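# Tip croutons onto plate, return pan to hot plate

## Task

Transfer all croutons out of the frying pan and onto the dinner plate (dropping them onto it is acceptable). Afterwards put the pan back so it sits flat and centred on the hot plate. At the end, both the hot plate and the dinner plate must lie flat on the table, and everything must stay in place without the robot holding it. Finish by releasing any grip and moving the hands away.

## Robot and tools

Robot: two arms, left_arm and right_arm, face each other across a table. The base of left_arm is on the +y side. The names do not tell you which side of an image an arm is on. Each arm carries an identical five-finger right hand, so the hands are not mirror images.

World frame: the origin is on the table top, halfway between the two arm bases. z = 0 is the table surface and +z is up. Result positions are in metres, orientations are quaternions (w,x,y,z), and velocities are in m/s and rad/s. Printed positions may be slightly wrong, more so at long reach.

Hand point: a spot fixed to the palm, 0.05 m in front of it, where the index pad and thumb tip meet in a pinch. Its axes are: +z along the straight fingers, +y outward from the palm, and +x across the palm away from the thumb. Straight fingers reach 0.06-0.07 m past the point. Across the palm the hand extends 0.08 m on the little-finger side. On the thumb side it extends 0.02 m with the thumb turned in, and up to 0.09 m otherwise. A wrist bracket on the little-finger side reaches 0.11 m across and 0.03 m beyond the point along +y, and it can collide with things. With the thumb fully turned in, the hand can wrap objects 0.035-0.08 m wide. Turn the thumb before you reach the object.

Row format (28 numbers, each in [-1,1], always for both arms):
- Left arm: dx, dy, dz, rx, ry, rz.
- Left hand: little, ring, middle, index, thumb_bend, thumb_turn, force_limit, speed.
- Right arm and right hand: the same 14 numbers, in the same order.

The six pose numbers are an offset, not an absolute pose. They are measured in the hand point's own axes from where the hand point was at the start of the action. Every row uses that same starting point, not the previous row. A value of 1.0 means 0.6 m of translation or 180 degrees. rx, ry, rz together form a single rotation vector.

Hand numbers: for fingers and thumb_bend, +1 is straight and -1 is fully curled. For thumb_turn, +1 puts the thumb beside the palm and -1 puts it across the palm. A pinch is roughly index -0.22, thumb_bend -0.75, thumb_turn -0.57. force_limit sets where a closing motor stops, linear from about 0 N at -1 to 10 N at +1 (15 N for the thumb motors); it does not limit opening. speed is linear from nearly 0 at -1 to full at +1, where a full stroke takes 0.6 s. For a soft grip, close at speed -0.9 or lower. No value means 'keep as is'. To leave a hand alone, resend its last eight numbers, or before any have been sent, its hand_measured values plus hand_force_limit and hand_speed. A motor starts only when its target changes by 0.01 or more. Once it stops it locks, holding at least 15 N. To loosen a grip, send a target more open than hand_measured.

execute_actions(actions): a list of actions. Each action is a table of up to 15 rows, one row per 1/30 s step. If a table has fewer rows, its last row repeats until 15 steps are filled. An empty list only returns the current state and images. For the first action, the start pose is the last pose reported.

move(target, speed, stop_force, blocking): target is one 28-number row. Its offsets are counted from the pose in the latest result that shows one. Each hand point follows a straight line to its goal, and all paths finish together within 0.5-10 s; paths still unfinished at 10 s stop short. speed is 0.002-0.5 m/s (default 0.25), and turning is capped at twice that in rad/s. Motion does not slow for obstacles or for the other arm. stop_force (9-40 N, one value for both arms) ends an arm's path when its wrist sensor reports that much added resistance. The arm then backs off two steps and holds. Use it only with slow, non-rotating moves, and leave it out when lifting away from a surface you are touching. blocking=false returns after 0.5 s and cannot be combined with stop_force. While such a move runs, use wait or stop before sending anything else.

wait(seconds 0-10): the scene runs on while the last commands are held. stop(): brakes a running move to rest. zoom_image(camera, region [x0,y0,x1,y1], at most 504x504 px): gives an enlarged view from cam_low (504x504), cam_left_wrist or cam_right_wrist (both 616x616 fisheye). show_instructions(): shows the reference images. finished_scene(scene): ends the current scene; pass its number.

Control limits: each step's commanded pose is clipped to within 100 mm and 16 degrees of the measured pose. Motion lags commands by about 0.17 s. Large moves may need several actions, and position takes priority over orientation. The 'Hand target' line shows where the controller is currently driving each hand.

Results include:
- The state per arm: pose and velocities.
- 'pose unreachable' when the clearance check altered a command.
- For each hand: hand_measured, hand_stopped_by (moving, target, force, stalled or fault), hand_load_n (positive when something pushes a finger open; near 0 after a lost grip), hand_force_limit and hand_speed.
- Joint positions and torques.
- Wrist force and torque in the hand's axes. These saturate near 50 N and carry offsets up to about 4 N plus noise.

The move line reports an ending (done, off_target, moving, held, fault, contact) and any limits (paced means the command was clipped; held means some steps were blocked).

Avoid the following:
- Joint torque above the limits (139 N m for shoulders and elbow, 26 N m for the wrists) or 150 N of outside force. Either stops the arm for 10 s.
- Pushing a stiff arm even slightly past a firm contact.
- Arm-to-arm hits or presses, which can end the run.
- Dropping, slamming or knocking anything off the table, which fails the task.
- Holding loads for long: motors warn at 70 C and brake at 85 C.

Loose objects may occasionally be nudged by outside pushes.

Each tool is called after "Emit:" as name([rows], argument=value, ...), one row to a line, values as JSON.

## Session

Emit:
execute_actions(actions=[])

Scene clock: 0.00 s.
left_arm: end_effector_position=(+0.3015, +0.5058, +0.4760) hand_measured=(+1.000, +1.000, +1.000, +1.000, +1.000, +1.000) hand_load_n=(+0.0, +0.0, +0.0, +0.0, +0.0, +0.0) hand_stopped_by=(target, target, target, target, target, target) hand_force_limit=0.00 hand_speed=-0.80 end_effector_quat_wxyz=(+0.010, +0.317, +0.948, +0.008) end_effector_velocity=(+0.000, +0.000, +0.000) end_effector_angular_velocity=(-0.000, -0.001, +0.000) | right_arm: end_effector_position=(+0.1102, -0.3226, +0.4839) hand_measured=(+1.000, +1.000, +1.000, +1.000, +1.000, +1.000) hand_load_n=(+0.0, +0.0, +0.0, +0.0, +0.0, +0.0) hand_stopped_by=(target, target, target, target, target, target) hand_force_limit=0.00 hand_speed=-0.80 end_effector_quat_wxyz=(+0.003, -0.361, +0.933, +0.004) end_effector_velocity=(-0.000, -0.000, -0.000) end_effector_angular_velocity=(-0.000, +0.001, +0.001)
Joint positions: left_arm=[ 0.58  -1.718  1.347  1.936  1.546 -1.909] | right_arm=[-1.16  -1.724  1.327  1.961  1.564 -1.859]
Joint velocities: left_arm=[ 0. -0. -0.  0. -0.  0.] | right_arm=[ 0.    -0.     0.001 -0.    -0.    -0.   ]
Joint torques (N m, as the arm reports them, + toward a larger angle): no reading
Motor temperatures (°C, as the motors report them): left_arm=[24 25 24 37 29 31] | right_arm=[26 27 28 33 34 36]
Wrist force (N, on the end effector, along its own x y z axes, offset not removed): no reading
Wrist torque (N m, same axes, about the end effector's origin, offset not removed): no reading
Hand target (left_arm): +0.302, +0.506, +0.476; +0.010, +0.317, +0.948, +0.008
Hand target (right_arm): +0.110, -0.323, +0.484; +0.003, -0.361, +0.933, +0.004
camera_calibration (this result's frames):
cam_left_wrist: T_world_to_cam=[[0.713686, 0.700449, 0.00473603, -0.563441], [0.563173, -0.57781, 0.590738, -0.162401], [0.416518, -0.418934, -0.80685, 0.603515], [0, 0, 0, 1]] pos_world=[0.242205, 0.553658, 0.58555]
cam_right_wrist: T_world_to_cam=[[-0.636956, 0.769783, 0.0414798, 0.284436], [0.663461, 0.519991, 0.537986, -0.166681], [0.392564, 0.370194, -0.841933, 0.615469], [0, 0, 0, 1]] pos_world=[0.050149, -0.360125, 0.596057]

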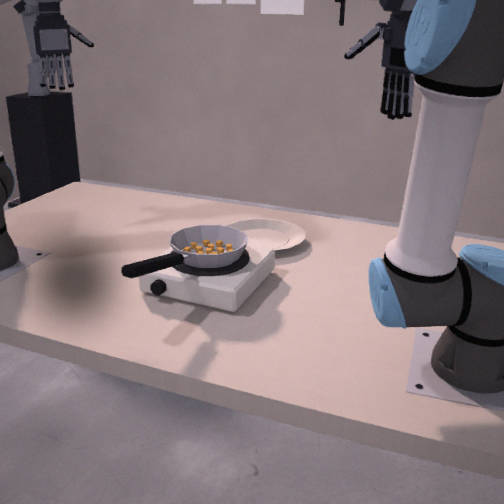

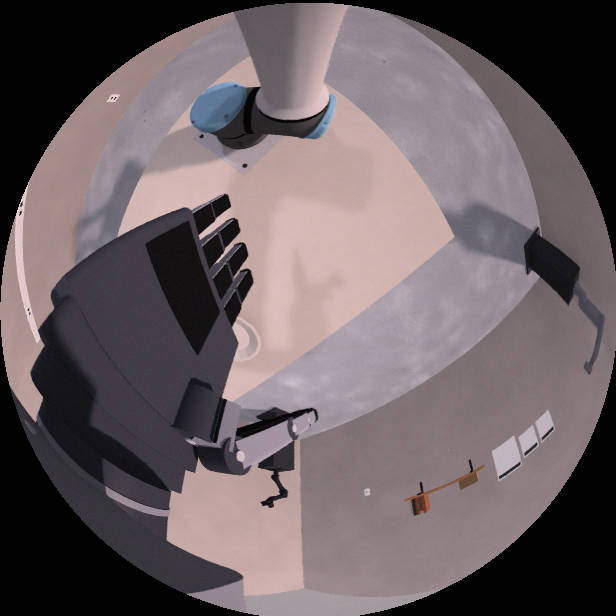

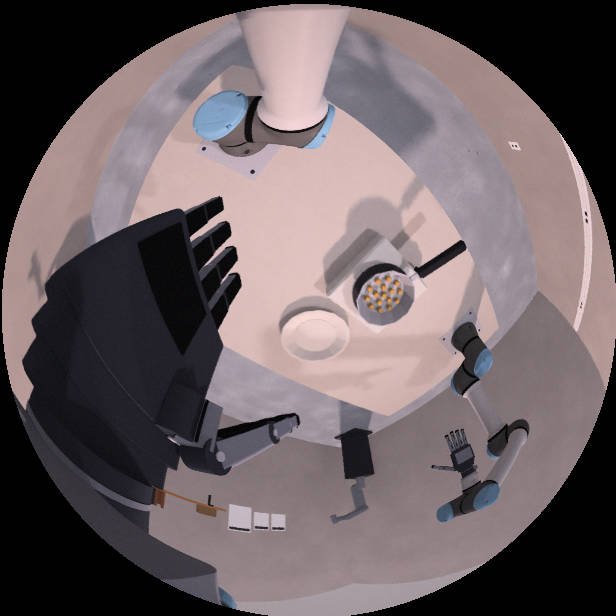

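Emit:
move(target=[0.227,-0.81,0.3,0,0,-0.167,1,1,1,1,1,-1,1,0,0.2,0,0,0,0,0,1,1,1,1,1,1,0,-0.8], speed=0.35)

Emit:
move(target=[-0.09,-0.22,0.17,0.5,0,0,1,1,1,1,1,-1,1,0,0,0,0,0,0,0,1,1,1,1,1,1,0,-0.8], speed=0.35)

Emit:
move(target=[0,0.12,0,0,0,-0.06,1,1,1,1,1,-1,1,0,0,0,0,0,0,0,1,1,1,1,1,1,0,-0.8], speed=0.1)

Scene clock: 3.83 s.
left_arm: end_effector_position=(-0.0937, +0.2017, +0.2839) hand_measured=(+1.000, +1.000, +1.000, +1.000, +1.000, -1.000) hand_load_n=(+0.0, +0.0, +0.0, +0.0, +0.0, +0.0) hand_stopped_by=(target, target, target, target, target, target) hand_force_limit=1.00 hand_speed=0.00 end_effector_quat_wxyz=(+0.013, +0.060, +0.998, +0.006) end_effector_velocity=(-0.002, -0.002, -0.001) end_effector_angular_velocity=(+0.002, -0.001, +0.003) | right_arm: end_effector_position=(+0.0214, -0.4024, +0.4828) hand_measured=(+1.000, +1.000, +1.000, +1.000, +1.000, +1.000) hand_load_n=(+0.0, +0.0, +0.0, +0.0, +0.0, +0.0) hand_stopped_by=(target, target, target, target, target, target) hand_force_limit=0.00 hand_speed=-0.80 end_effector_quat_wxyz=(-0.001, -0.361, +0.932, -0.004) end_effector_velocity=(+0.000, -0.000, +0.000) end_effector_angular_velocity=(+0.010, +0.004, -0.000)
Joint positions: left_arm=[-0.644 -1.235  1.32   1.508  1.556 -3.657] | right_arm=[-1.75  -2.115  1.557  2.127  1.578 -2.451]
Joint velocities: left_arm=[-0.     0.009 -0.009  0.003  0.    -0.004] | right_arm=[-0.202 -0.052  0.019  0.036 -0.009 -0.202]
Joint torques (N m, as the arm reports them, + toward a larger angle): left_arm=[-16.46 -21.56 -22.36   4.82  -2.35  -2.71] | right_arm=[-11.57  -3.53  -9.42   4.02  -2.47  -2.21]
Motor temperatures (°C, as the motors report them): left_arm=[24 25 24 37 29 31] | right_arm=[26 27 28 33 34 36]
Wrist force (N, on the end effector, along its own x y z axes, offset not removed): left_arm=[-2.3 1.5 -0.2] | right_arm=[-0.1 -4.7 -1.7]
Wrist torque (N m, same axes, about the end effector's origin, offset not removed): left_arm=[0.13 0.46 -0.02] | right_arm=[-0.77 0.22 -0.10]
Hand target (left_arm): -0.094, +0.201, +0.284; +0.013, +0.060, +0.998, +0.006
Hand target (right_arm): +0.021, -0.402, +0.483; -0.001, -0.361, +0.932, -0.003
Off the commanded pose (left_arm): 0.002 m, 0 deg.
Off the commanded pose (right_arm): 0.001 m, 1 deg.
move: done
camera_calibration (this result's frames):
cam_left_wrist: T_world_to_cam=[[0.267345, 0.963599, -0.00209556, -0.16046], [0.77102, -0.21261, 0.600271, -0.058986], [0.577974, -0.162095, -0.799794, 0.447031], [0, 0, 0, 1]] pos_world=[-0.169995, 0.21454, 0.392604]
cam_right_wrist: T_world_to_cam=[[-0.637564, 0.769813, 0.0300001, 0.294802], [0.664082, 0.529424, 0.527925, -0.0570511], [0.390521, 0.356509, -0.848761, 0.676801], [0, 0, 0, 1]] pos_world=[-0.0384628, -0.438024, 0.595717]

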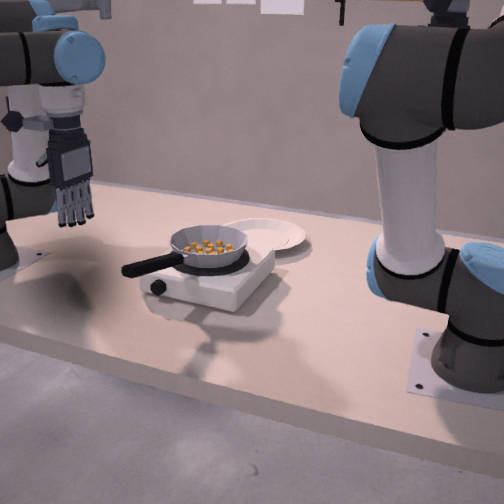

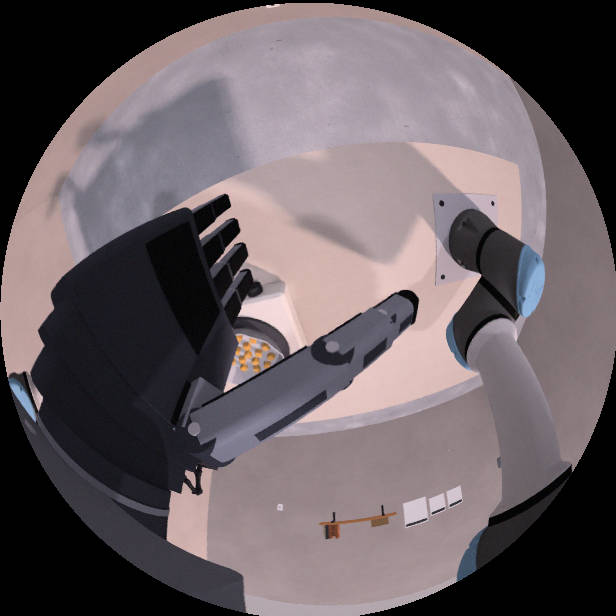

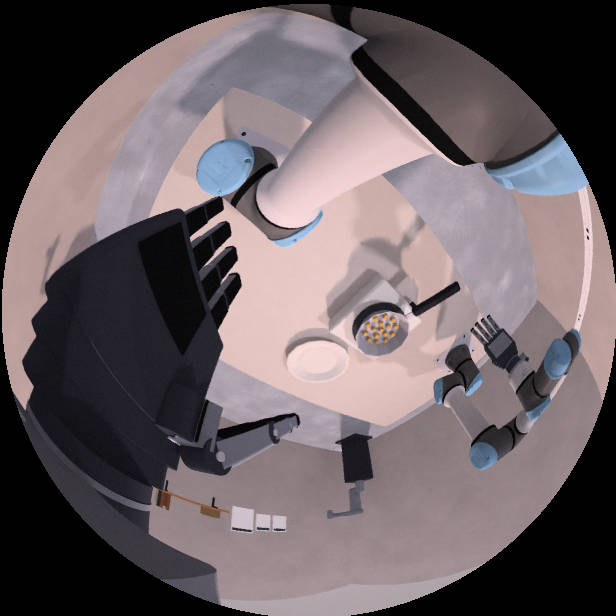

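Scene clock: 6.90 s.
left_arm: end_effector_position=(-0.0534, +0.0647, +0.1810) hand_measured=(+1.000, +1.000, +1.000, +1.000, +1.000, -1.000) hand_load_n=(+0.0, +0.0, +0.0, +0.0, +0.0, +0.0) hand_stopped_by=(target, target, target, target, target, target) hand_force_limit=1.00 hand_speed=0.00 end_effector_quat_wxyz=(-0.035, +0.052, +0.710, -0.701) end_effector_velocity=(-0.000, -0.001, -0.001) end_effector_angular_velocity=(-0.015, +0.001, -0.003) | right_arm: end_effector_position=(+0.0214, -0.4024, +0.4828) hand_measured=(+1.000, +1.000, +1.000, +1.000, +1.000, +1.000) hand_load_n=(+0.0, +0.0, +0.0, +0.0, +0.0, +0.0) hand_stopped_by=(target, target, target, target, target, target) hand_force_limit=0.00 hand_speed=-0.80 end_effector_quat_wxyz=(-0.001, -0.361, +0.932, -0.004) end_effector_velocity=(+0.000, +0.000, +0.000) end_effector_angular_velocity=(+0.000, -0.001, -0.000)
Joint positions: left_arm=[-0.798 -1.777  2.419 -0.624  0.904 -3.129] | right_arm=[-1.751 -2.116  1.557  2.127  1.578 -2.451]
Joint velocities: left_arm=[ 0.002  0.005  0.012 -0.037  0.005  0.013] | right_arm=[ 0.001 -0.    -0.    -0.    -0.     0.001]
Joint torques (N m, as the arm reports them, + toward a larger angle): left_arm=[ 14.84   0.41 -10.84  -4.12   2.34   3.01] | right_arm=[ 14.16  20.77 -22.92   0.87   1.97   2.04]
Motor temperatures (°C, as the motors report them): left_arm=[24 25 24 37 29 31] | right_arm=[26 27 28 33 34 36]
Wrist force (N, on the end effector, along its own x y z axes, offset not removed): left_arm=[-0.6 0.9 -0.3] | right_arm=[0.2 -1.4 -1.5]
Wrist torque (N m, same axes, about the end effector's origin, offset not removed): left_arm=[0.10 0.23 0.13] | right_arm=[-0.29 0.14 0.01]
Hand target (left_arm): -0.054, +0.065, +0.181; -0.035, +0.052, +0.710, -0.702
Hand target (right_arm): +0.021, -0.402, +0.483; -0.001, -0.361, +0.932, -0.004
Off the commanded pose (left_arm): 0.001 m, 0 deg.
Off the commanded pose (right_arm): 0.000 m, 0 deg.
move: done
camera_calibration (this result's frames):
cam_left_wrist: T_world_to_cam=[[0.17131, -0.0254084, -0.98489, 0.197354], [0.867262, 0.478195, 0.138513, -0.0133529], [0.467449, -0.877886, 0.103955, 0.196135], [0, 0, 0, 1]] pos_world=[-0.113911, 0.183584, 0.175832]
cam_right_wrist: T_world_to_cam=[[-0.637563, 0.769813, 0.0300089, 0.2948], [0.664082, 0.529417, 0.527932, -0.0570556], [0.390522, 0.356519, -0.848756, 0.676804], [0, 0, 0, 1]] pos_world=[-0.0384635, -0.438028, 0.595716]

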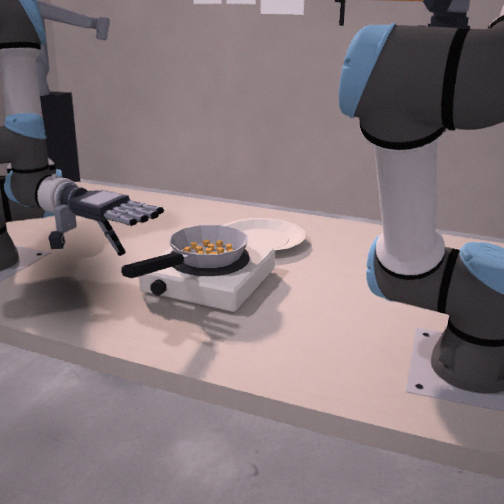

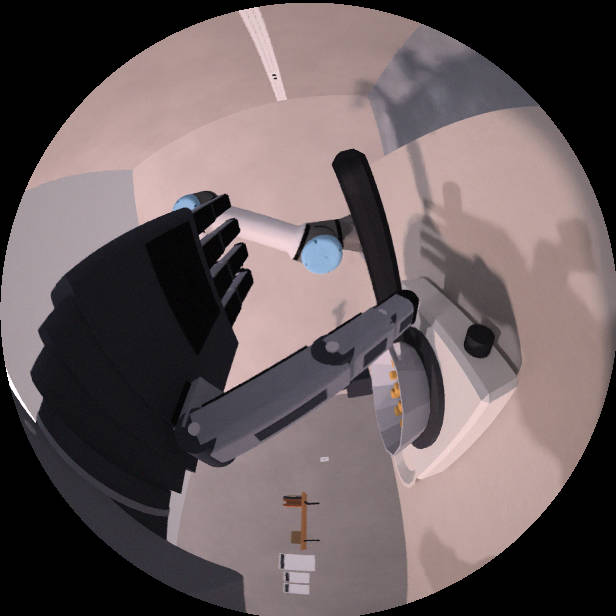

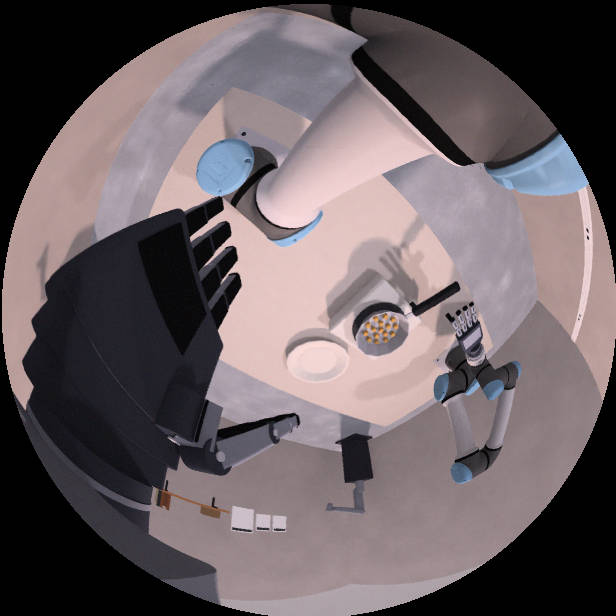

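Scene clock: 8.37 s.
left_arm: end_effector_position=(-0.0516, +0.0656, +0.1095) hand_measured=(+1.000, +1.000, +1.000, +1.000, +1.000, -1.000) hand_load_n=(+0.0, +0.0, +0.0, +0.0, +0.0, +0.0) hand_stopped_by=(target, target, target, target, target, target) hand_force_limit=1.00 hand_speed=0.00 end_effector_quat_wxyz=(+0.100, +0.015, -0.712, +0.695) end_effector_velocity=(-0.000, -0.000, -0.003) end_effector_angular_velocity=(-0.001, +0.007, -0.001) | right_arm: end_effector_position=(+0.0214, -0.4024, +0.4828) hand_measured=(+1.000, +1.000, +1.000, +1.000, +1.000, +1.000) hand_load_n=(+0.0, +0.0, +0.0, +0.0, +0.0, +0.0) hand_stopped_by=(target, target, target, target, target, target) hand_force_limit=0.00 hand_speed=-0.80 end_effector_quat_wxyz=(-0.001, -0.361, +0.932, -0.004) end_effector_velocity=(-0.000, +0.000, +0.000) end_effector_angular_velocity=(+0.001, +0.000, -0.000)
Joint positions: left_arm=[-0.752 -1.609  2.52  -0.893  0.949 -3.316] | right_arm=[-1.751 -2.116  1.557  2.127  1.578 -2.451]
Joint velocities: left_arm=[ 0.003  0.011  0.004 -0.018  0.004 -0.005] | right_arm=[-0.    -0.     0.     0.    -0.001  0.   ]
Joint torques (N m, as the arm reports them, + toward a larger angle): left_arm=[13.77 -3.74 -5.78 -3.24  2.45 -3.36] | right_arm=[ 13.53  19.98 -22.45   0.99   1.82   1.33]
Motor temperatures (°C, as the motors report them): left_arm=[24 25 24 37 29 31] | right_arm=[26 27 28 33 34 36]
Wrist force (N, on the end effector, along its own x y z axes, offset not removed): left_arm=[0.4 0.3 -1.3] | right_arm=[-3.8 -3.6 -0.6]
Wrist torque (N m, same axes, about the end effector's origin, offset not removed): left_arm=[0.00 0.25 0.13] | right_arm=[-0.73 0.68 -0.33]
Hand target (left_arm): -0.052, +0.066, +0.109; -0.100, -0.015, +0.712, -0.695
Hand target (right_arm): +0.021, -0.402, +0.483; -0.001, -0.361, +0.932, -0.004
Off the commanded pose (left_arm): 0.000 m, 0 deg.
Off the commanded pose (right_arm): 0.000 m, 0 deg.
move: done
camera_calibration (this result's frames):
cam_left_wrist: T_world_to_cam=[[-0.0140122, -0.00201956, -0.9999, 0.117182], [0.877618, 0.479177, -0.0132664, 0.0116365], [0.479156, -0.877716, -0.00494194, 0.215963], [0, 0, 0, 1]] pos_world=[-0.112051, 0.184215, 0.118392]
cam_right_wrist: T_world_to_cam=[[-0.637563, 0.769813, 0.0300083, 0.2948], [0.664082, 0.529417, 0.527932, -0.0570554], [0.390522, 0.356518, -0.848756, 0.676804], [0, 0, 0, 1]] pos_world=[-0.0384635, -0.438028, 0.595716]

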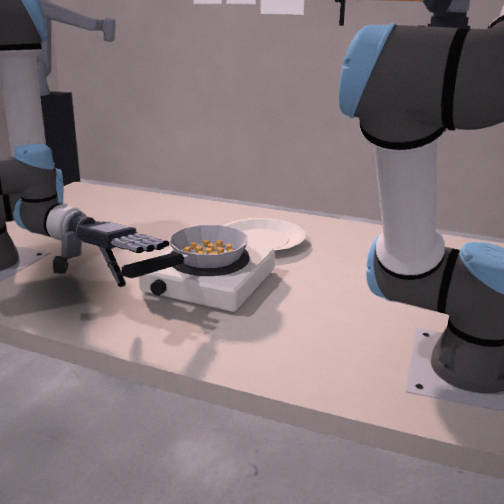

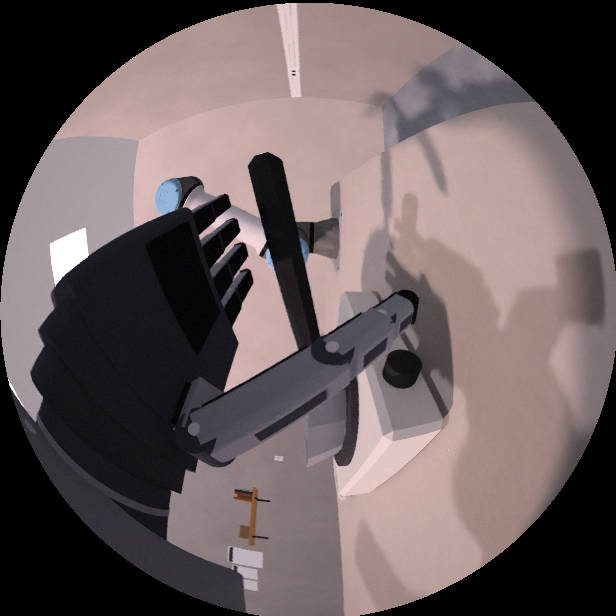

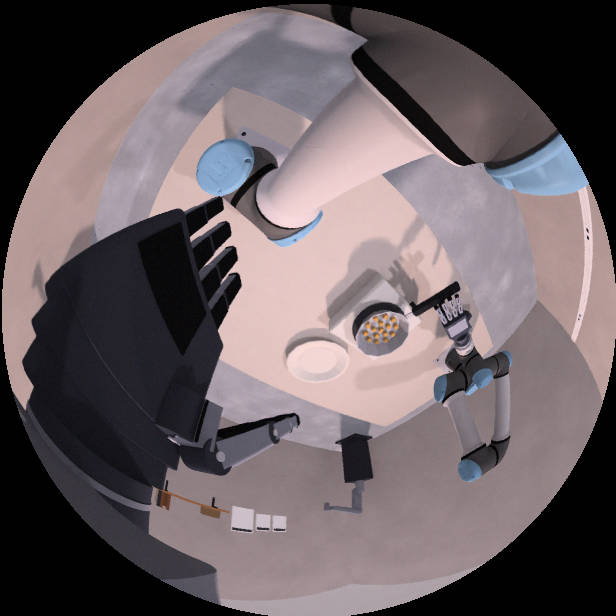

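Emit:
move(target=[0.012,0.028,0.125,0,0,0,1,1,1,1,0.6,-1,1,0,0,0,0,0,0,0,1,1,1,1,1,1,0,-0.8], speed=0.06)

Emit:
move(target=[0,0,0,0,0,0,-1,-1,0.2,0.2,0.6,-1,1,0,0,0,0,0,0,0,1,1,1,1,1,1,0,-0.8])

Emit:
move(target=[0,0,0,0,0,0,-1,-1,0.2,0.2,-1,-1,1,0,0,0,0,0,0,0,1,1,1,1,1,1,0,-0.8])

Scene clock: 11.73 s.
left_arm: end_effector_position=(-0.0704, -0.0070, +0.0933) hand_measured=(+1.000, +1.000, +1.000, +1.000, +0.600, -1.000) hand_load_n=(+0.0, +0.0, +0.0, +0.0, +0.0, +0.0) hand_stopped_by=(target, target, target, target, target, target) hand_force_limit=1.00 hand_speed=0.00 end_effector_quat_wxyz=(+0.100, +0.015, -0.712, +0.695) end_effector_velocity=(-0.000, -0.003, -0.001) end_effector_angular_velocity=(+0.000, -0.000, +0.000) | right_arm: end_effector_position=(+0.0214, -0.4024, +0.4828) hand_measured=(+1.000, +1.000, +1.000, +1.000, +1.000, +1.000) hand_load_n=(+0.0, +0.0, +0.0, +0.0, +0.0, +0.0) hand_stopped_by=(target, target, target, target, target, target) hand_force_limit=0.00 hand_speed=-0.80 end_effector_quat_wxyz=(-0.001, -0.361, +0.932, -0.004) end_effector_velocity=(-0.000, +0.000, -0.000) end_effector_angular_velocity=(+0.001, -0.000, +0.001)
Joint positions: left_arm=[-0.634 -1.382  2.331 -0.932  1.068 -3.314] | right_arm=[-1.751 -2.116  1.557  2.127  1.578 -2.451]
Joint velocities: left_arm=[ 0.004  0.008 -0.008  0.     0.004  0.   ] | right_arm=[ 0.    -0.001  0.     0.    -0.001 -0.001]
Joint torques (N m, as the arm reports them, + toward a larger angle): left_arm=[ 15.12 -10.77 -17.78  -3.88   2.26   2.88] | right_arm=[ 11.81  19.21 -22.26   1.09   1.87   0.28]
Motor temperatures (°C, as the motors report them): left_arm=[24 25 24 37 29 31] | right_arm=[26 27 28 33 34 36]
Wrist force (N, on the end effector, along its own x y z axes, offset not removed): left_arm=[-2.1 1.2 -0.2] | right_arm=[1.6 -3.0 -1.9]
Wrist torque (N m, same axes, about the end effector's origin, offset not removed): left_arm=[0.20 0.50 0.01] | right_arm=[-0.64 -0.04 -0.14]
Hand target (left_arm): -0.070, -0.007, +0.093; -0.100, -0.015, +0.712, -0.695
Hand target (right_arm): +0.021, -0.402, +0.483; -0.001, -0.361, +0.932, -0.004
Off the commanded pose (left_arm): 0.000 m, 0 deg.
Off the commanded pose (right_arm): 0.000 m, 0 deg.
move: done
camera_calibration (this result's frames):
cam_left_wrist: T_world_to_cam=[[-0.0141812, -0.00189675, -0.999898, 0.100547], [0.8776, 0.479208, -0.0133557, 0.0627129], [0.479184, -0.877699, -0.00513116, 0.161171], [0, 0, 0, 1]] pos_world=[-0.130842, 0.111598, 0.102201]
cam_right_wrist: T_world_to_cam=[[-0.637563, 0.769813, 0.0300085, 0.2948], [0.664082, 0.529417, 0.527932, -0.0570555], [0.390522, 0.356518, -0.848756, 0.676804], [0, 0, 0, 1]] pos_world=[-0.0384635, -0.438028, 0.595716]

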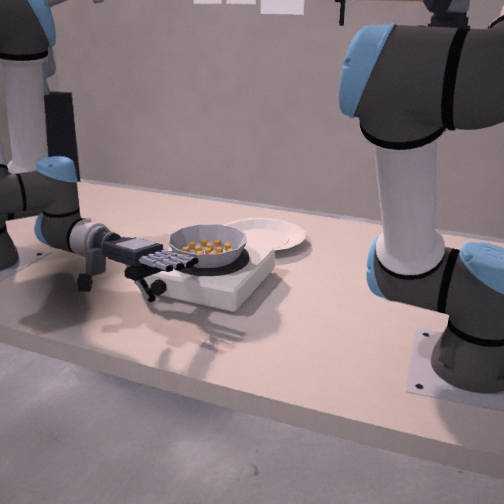

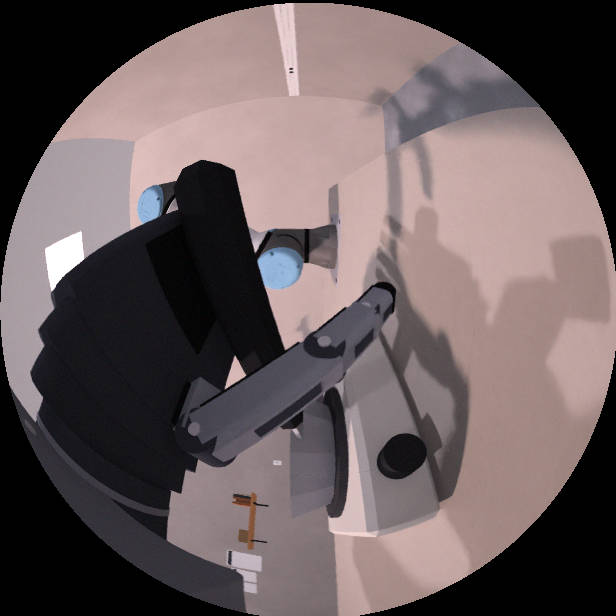

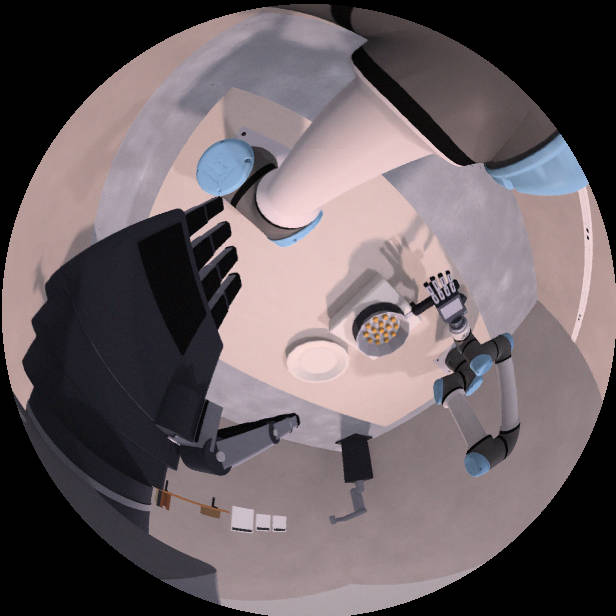

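Scene clock: 13.23 s.
left_arm: end_effector_position=(-0.0704, -0.0070, +0.0933) hand_measured=(-0.998, -0.958, +0.200, +0.200, +0.600, -1.000) hand_load_n=(+8.0, +6.5, +0.0, +0.0, +0.0, +0.0) hand_stopped_by=(target, force, target, target, target, target) hand_force_limit=1.00 hand_speed=0.00 end_effector_quat_wxyz=(+0.100, +0.015, -0.712, +0.695) end_effector_velocity=(+0.000, -0.000, -0.000) end_effector_angular_velocity=(+0.000, +0.000, -0.000) | right_arm: end_effector_position=(+0.0214, -0.4024, +0.4828) hand_measured=(+1.000, +1.000, +1.000, +1.000, +1.000, +1.000) hand_load_n=(+0.0, +0.0, +0.0, +0.0, +0.0, +0.0) hand_stopped_by=(target, target, target, target, target, target) hand_force_limit=0.00 hand_speed=-0.80 end_effector_quat_wxyz=(-0.001, -0.361, +0.932, -0.004) end_effector_velocity=(+0.000, +0.000, +0.000) end_effector_angular_velocity=(+0.000, +0.000, -0.001)
Joint positions: left_arm=[-0.634 -1.382  2.331 -0.932  1.068 -3.314] | right_arm=[-1.751 -2.116  1.557  2.127  1.578 -2.451]
Joint velocities: left_arm=[ 0.001  0.    -0.     0.     0.001 -0.   ] | right_arm=[ 0.     0.     0.     0.    -0.     0.001]
Joint torques (N m, as the arm reports them, + toward a larger angle): left_arm=[-15.43 -25.81  -7.92  -3.08  -2.31   2.64] | right_arm=[ 12.82  18.85 -22.26   1.1    1.72   0.13]
Motor temperatures (°C, as the motors report them): left_arm=[24 25 24 37 29 31] | right_arm=[26 27 28 33 34 36]
Wrist force (N, on the end effector, along its own x y z axes, offset not removed): left_arm=[-1.1 3.7 0.2] | right_arm=[0.7 -2.1 0.7]
Wrist torque (N m, same axes, about the end effector's origin, offset not removed): left_arm=[0.22 0.34 -0.52] | right_arm=[-0.47 -0.04 0.14]
Hand target (left_arm): -0.070, -0.007, +0.093; -0.100, -0.015, +0.712, -0.695
Hand target (right_arm): +0.021, -0.402, +0.483; -0.001, -0.361, +0.932, -0.004
Off the commanded pose (left_arm): 0.000 m, 0 deg.
Off the commanded pose (right_arm): 0.000 m, 0 deg.
move: done
camera_calibration (this result's frames):
cam_left_wrist: T_world_to_cam=[[-0.0141651, -0.00187672, -0.999898, 0.100536], [0.877599, 0.479211, -0.013332, 0.0626966], [0.479187, -0.877698, -0.00514106, 0.161178], [0, 0, 0, 1]] pos_world=[-0.130833, 0.111609, 0.10219]
cam_right_wrist: T_world_to_cam=[[-0.637563, 0.769813, 0.0300087, 0.2948], [0.664083, 0.529417, 0.527932, -0.0570555], [0.390522, 0.356518, -0.848756, 0.676804], [0, 0, 0, 1]] pos_world=[-0.0384635, -0.438028, 0.595716]

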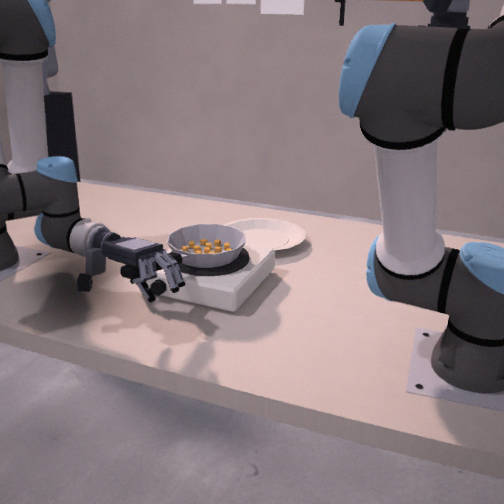

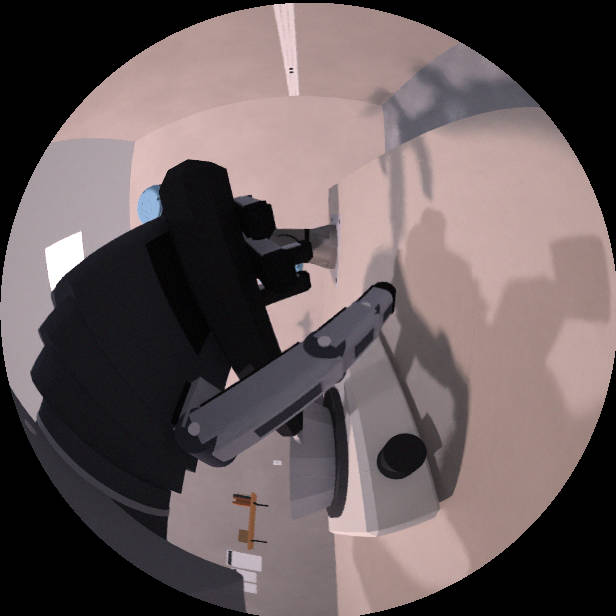

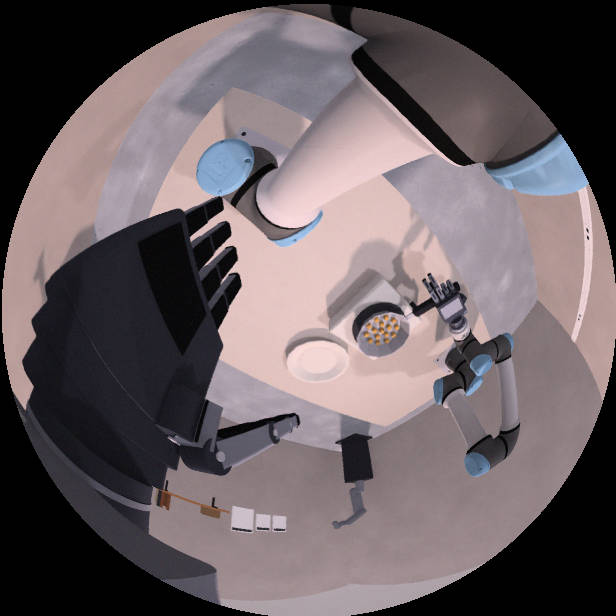

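Scene clock: 15.03 s.
left_arm: end_effector_position=(-0.0704, -0.0070, +0.0933) hand_measured=(-0.998, -0.958, +0.200, +0.200, -1.000, -1.000) hand_load_n=(+8.0, +6.5, +0.0, +0.0, +0.0, +0.0) hand_stopped_by=(target, force, target, target, target, target) hand_force_limit=1.00 hand_speed=0.00 end_effector_quat_wxyz=(+0.100, +0.015, -0.712, +0.695) end_effector_velocity=(+0.000, -0.000, +0.000) end_effector_angular_velocity=(-0.000, -0.001, -0.001) | right_arm: end_effector_position=(+0.0214, -0.4024, +0.4828) hand_measured=(+1.000, +1.000, +1.000, +1.000, +1.000, +1.000) hand_load_n=(+0.0, +0.0, +0.0, +0.0, +0.0, +0.0) hand_stopped_by=(target, target, target, target, target, target) hand_force_limit=0.00 hand_speed=-0.80 end_effector_quat_wxyz=(-0.001, -0.361, +0.932, -0.004) end_effector_velocity=(-0.000, -0.000, -0.000) end_effector_angular_velocity=(-0.001, +0.000, +0.000)
Joint positions: left_arm=[-0.634 -1.382  2.331 -0.932  1.068 -3.314] | right_arm=[-1.751 -2.116  1.557  2.127  1.578 -2.451]
Joint velocities: left_arm=[ 0.001 -0.    -0.     0.     0.001  0.001] | right_arm=[-0.     0.     0.     0.     0.001 -0.001]
Joint torques (N m, as the arm reports them, + toward a larger angle): left_arm=[-16.37 -26.19  -8.31  -3.02  -2.33   2.7 ] | right_arm=[ 12.81  19.45 -22.47   1.21   1.8    0.3 ]
Motor temperatures (°C, as the motors report them): left_arm=[24 25 24 37 29 31] | right_arm=[26 27 28 33 34 36]
Wrist force (N, on the end effector, along its own x y z axes, offset not removed): left_arm=[-1.2 3.2 -0.7] | right_arm=[0.8 -3.1 1.1]
Wrist torque (N m, same axes, about the end effector's origin, offset not removed): left_arm=[0.25 0.44 -0.51] | right_arm=[-0.54 0.01 -0.07]
Hand target (left_arm): -0.070, -0.007, +0.093; -0.100, -0.015, +0.712, -0.695
Hand target (right_arm): +0.021, -0.402, +0.483; -0.001, -0.361, +0.932, -0.004
Off the commanded pose (left_arm): 0.000 m, 0 deg.
Off the commanded pose (right_arm): 0.000 m, 0 deg.
move: done
camera_calibration (this result's frames):
cam_left_wrist: T_world_to_cam=[[-0.0141651, -0.00187661, -0.999898, 0.100536], [0.877599, 0.479211, -0.0133319, 0.0626965], [0.479187, -0.877698, -0.00514114, 0.161178], [0, 0, 0, 1]] pos_world=[-0.130833, 0.111609, 0.10219]
cam_right_wrist: T_world_to_cam=[[-0.637563, 0.769813, 0.0300083, 0.2948], [0.664082, 0.529417, 0.527932, -0.0570553], [0.390522, 0.356518, -0.848756, 0.676804], [0, 0, 0, 1]] pos_world=[-0.0384635, -0.438028, 0.595716]

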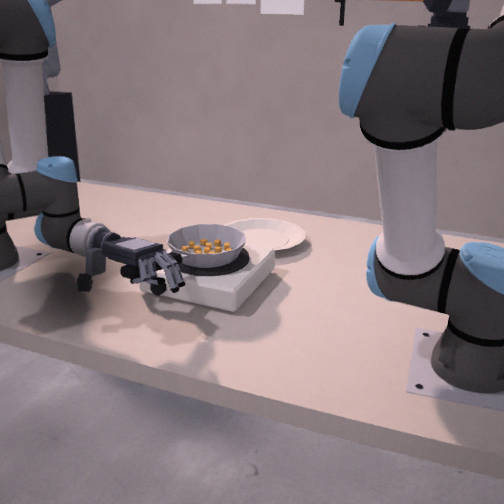

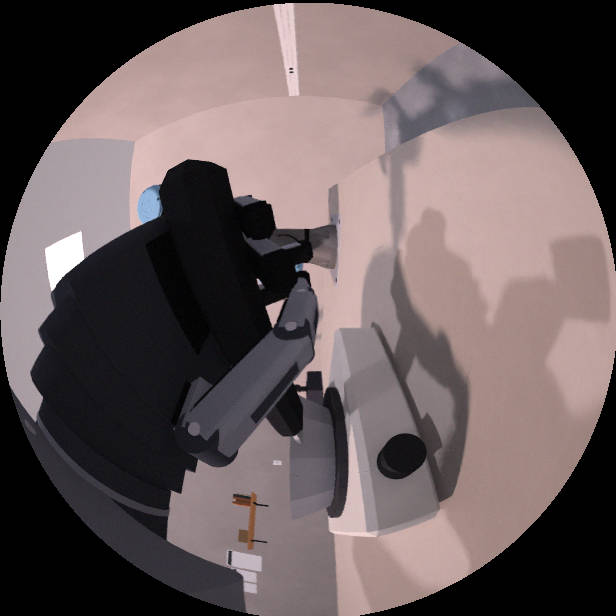

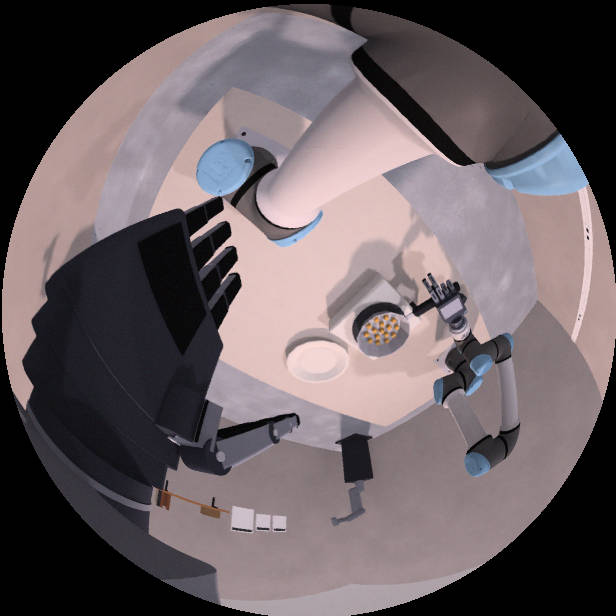

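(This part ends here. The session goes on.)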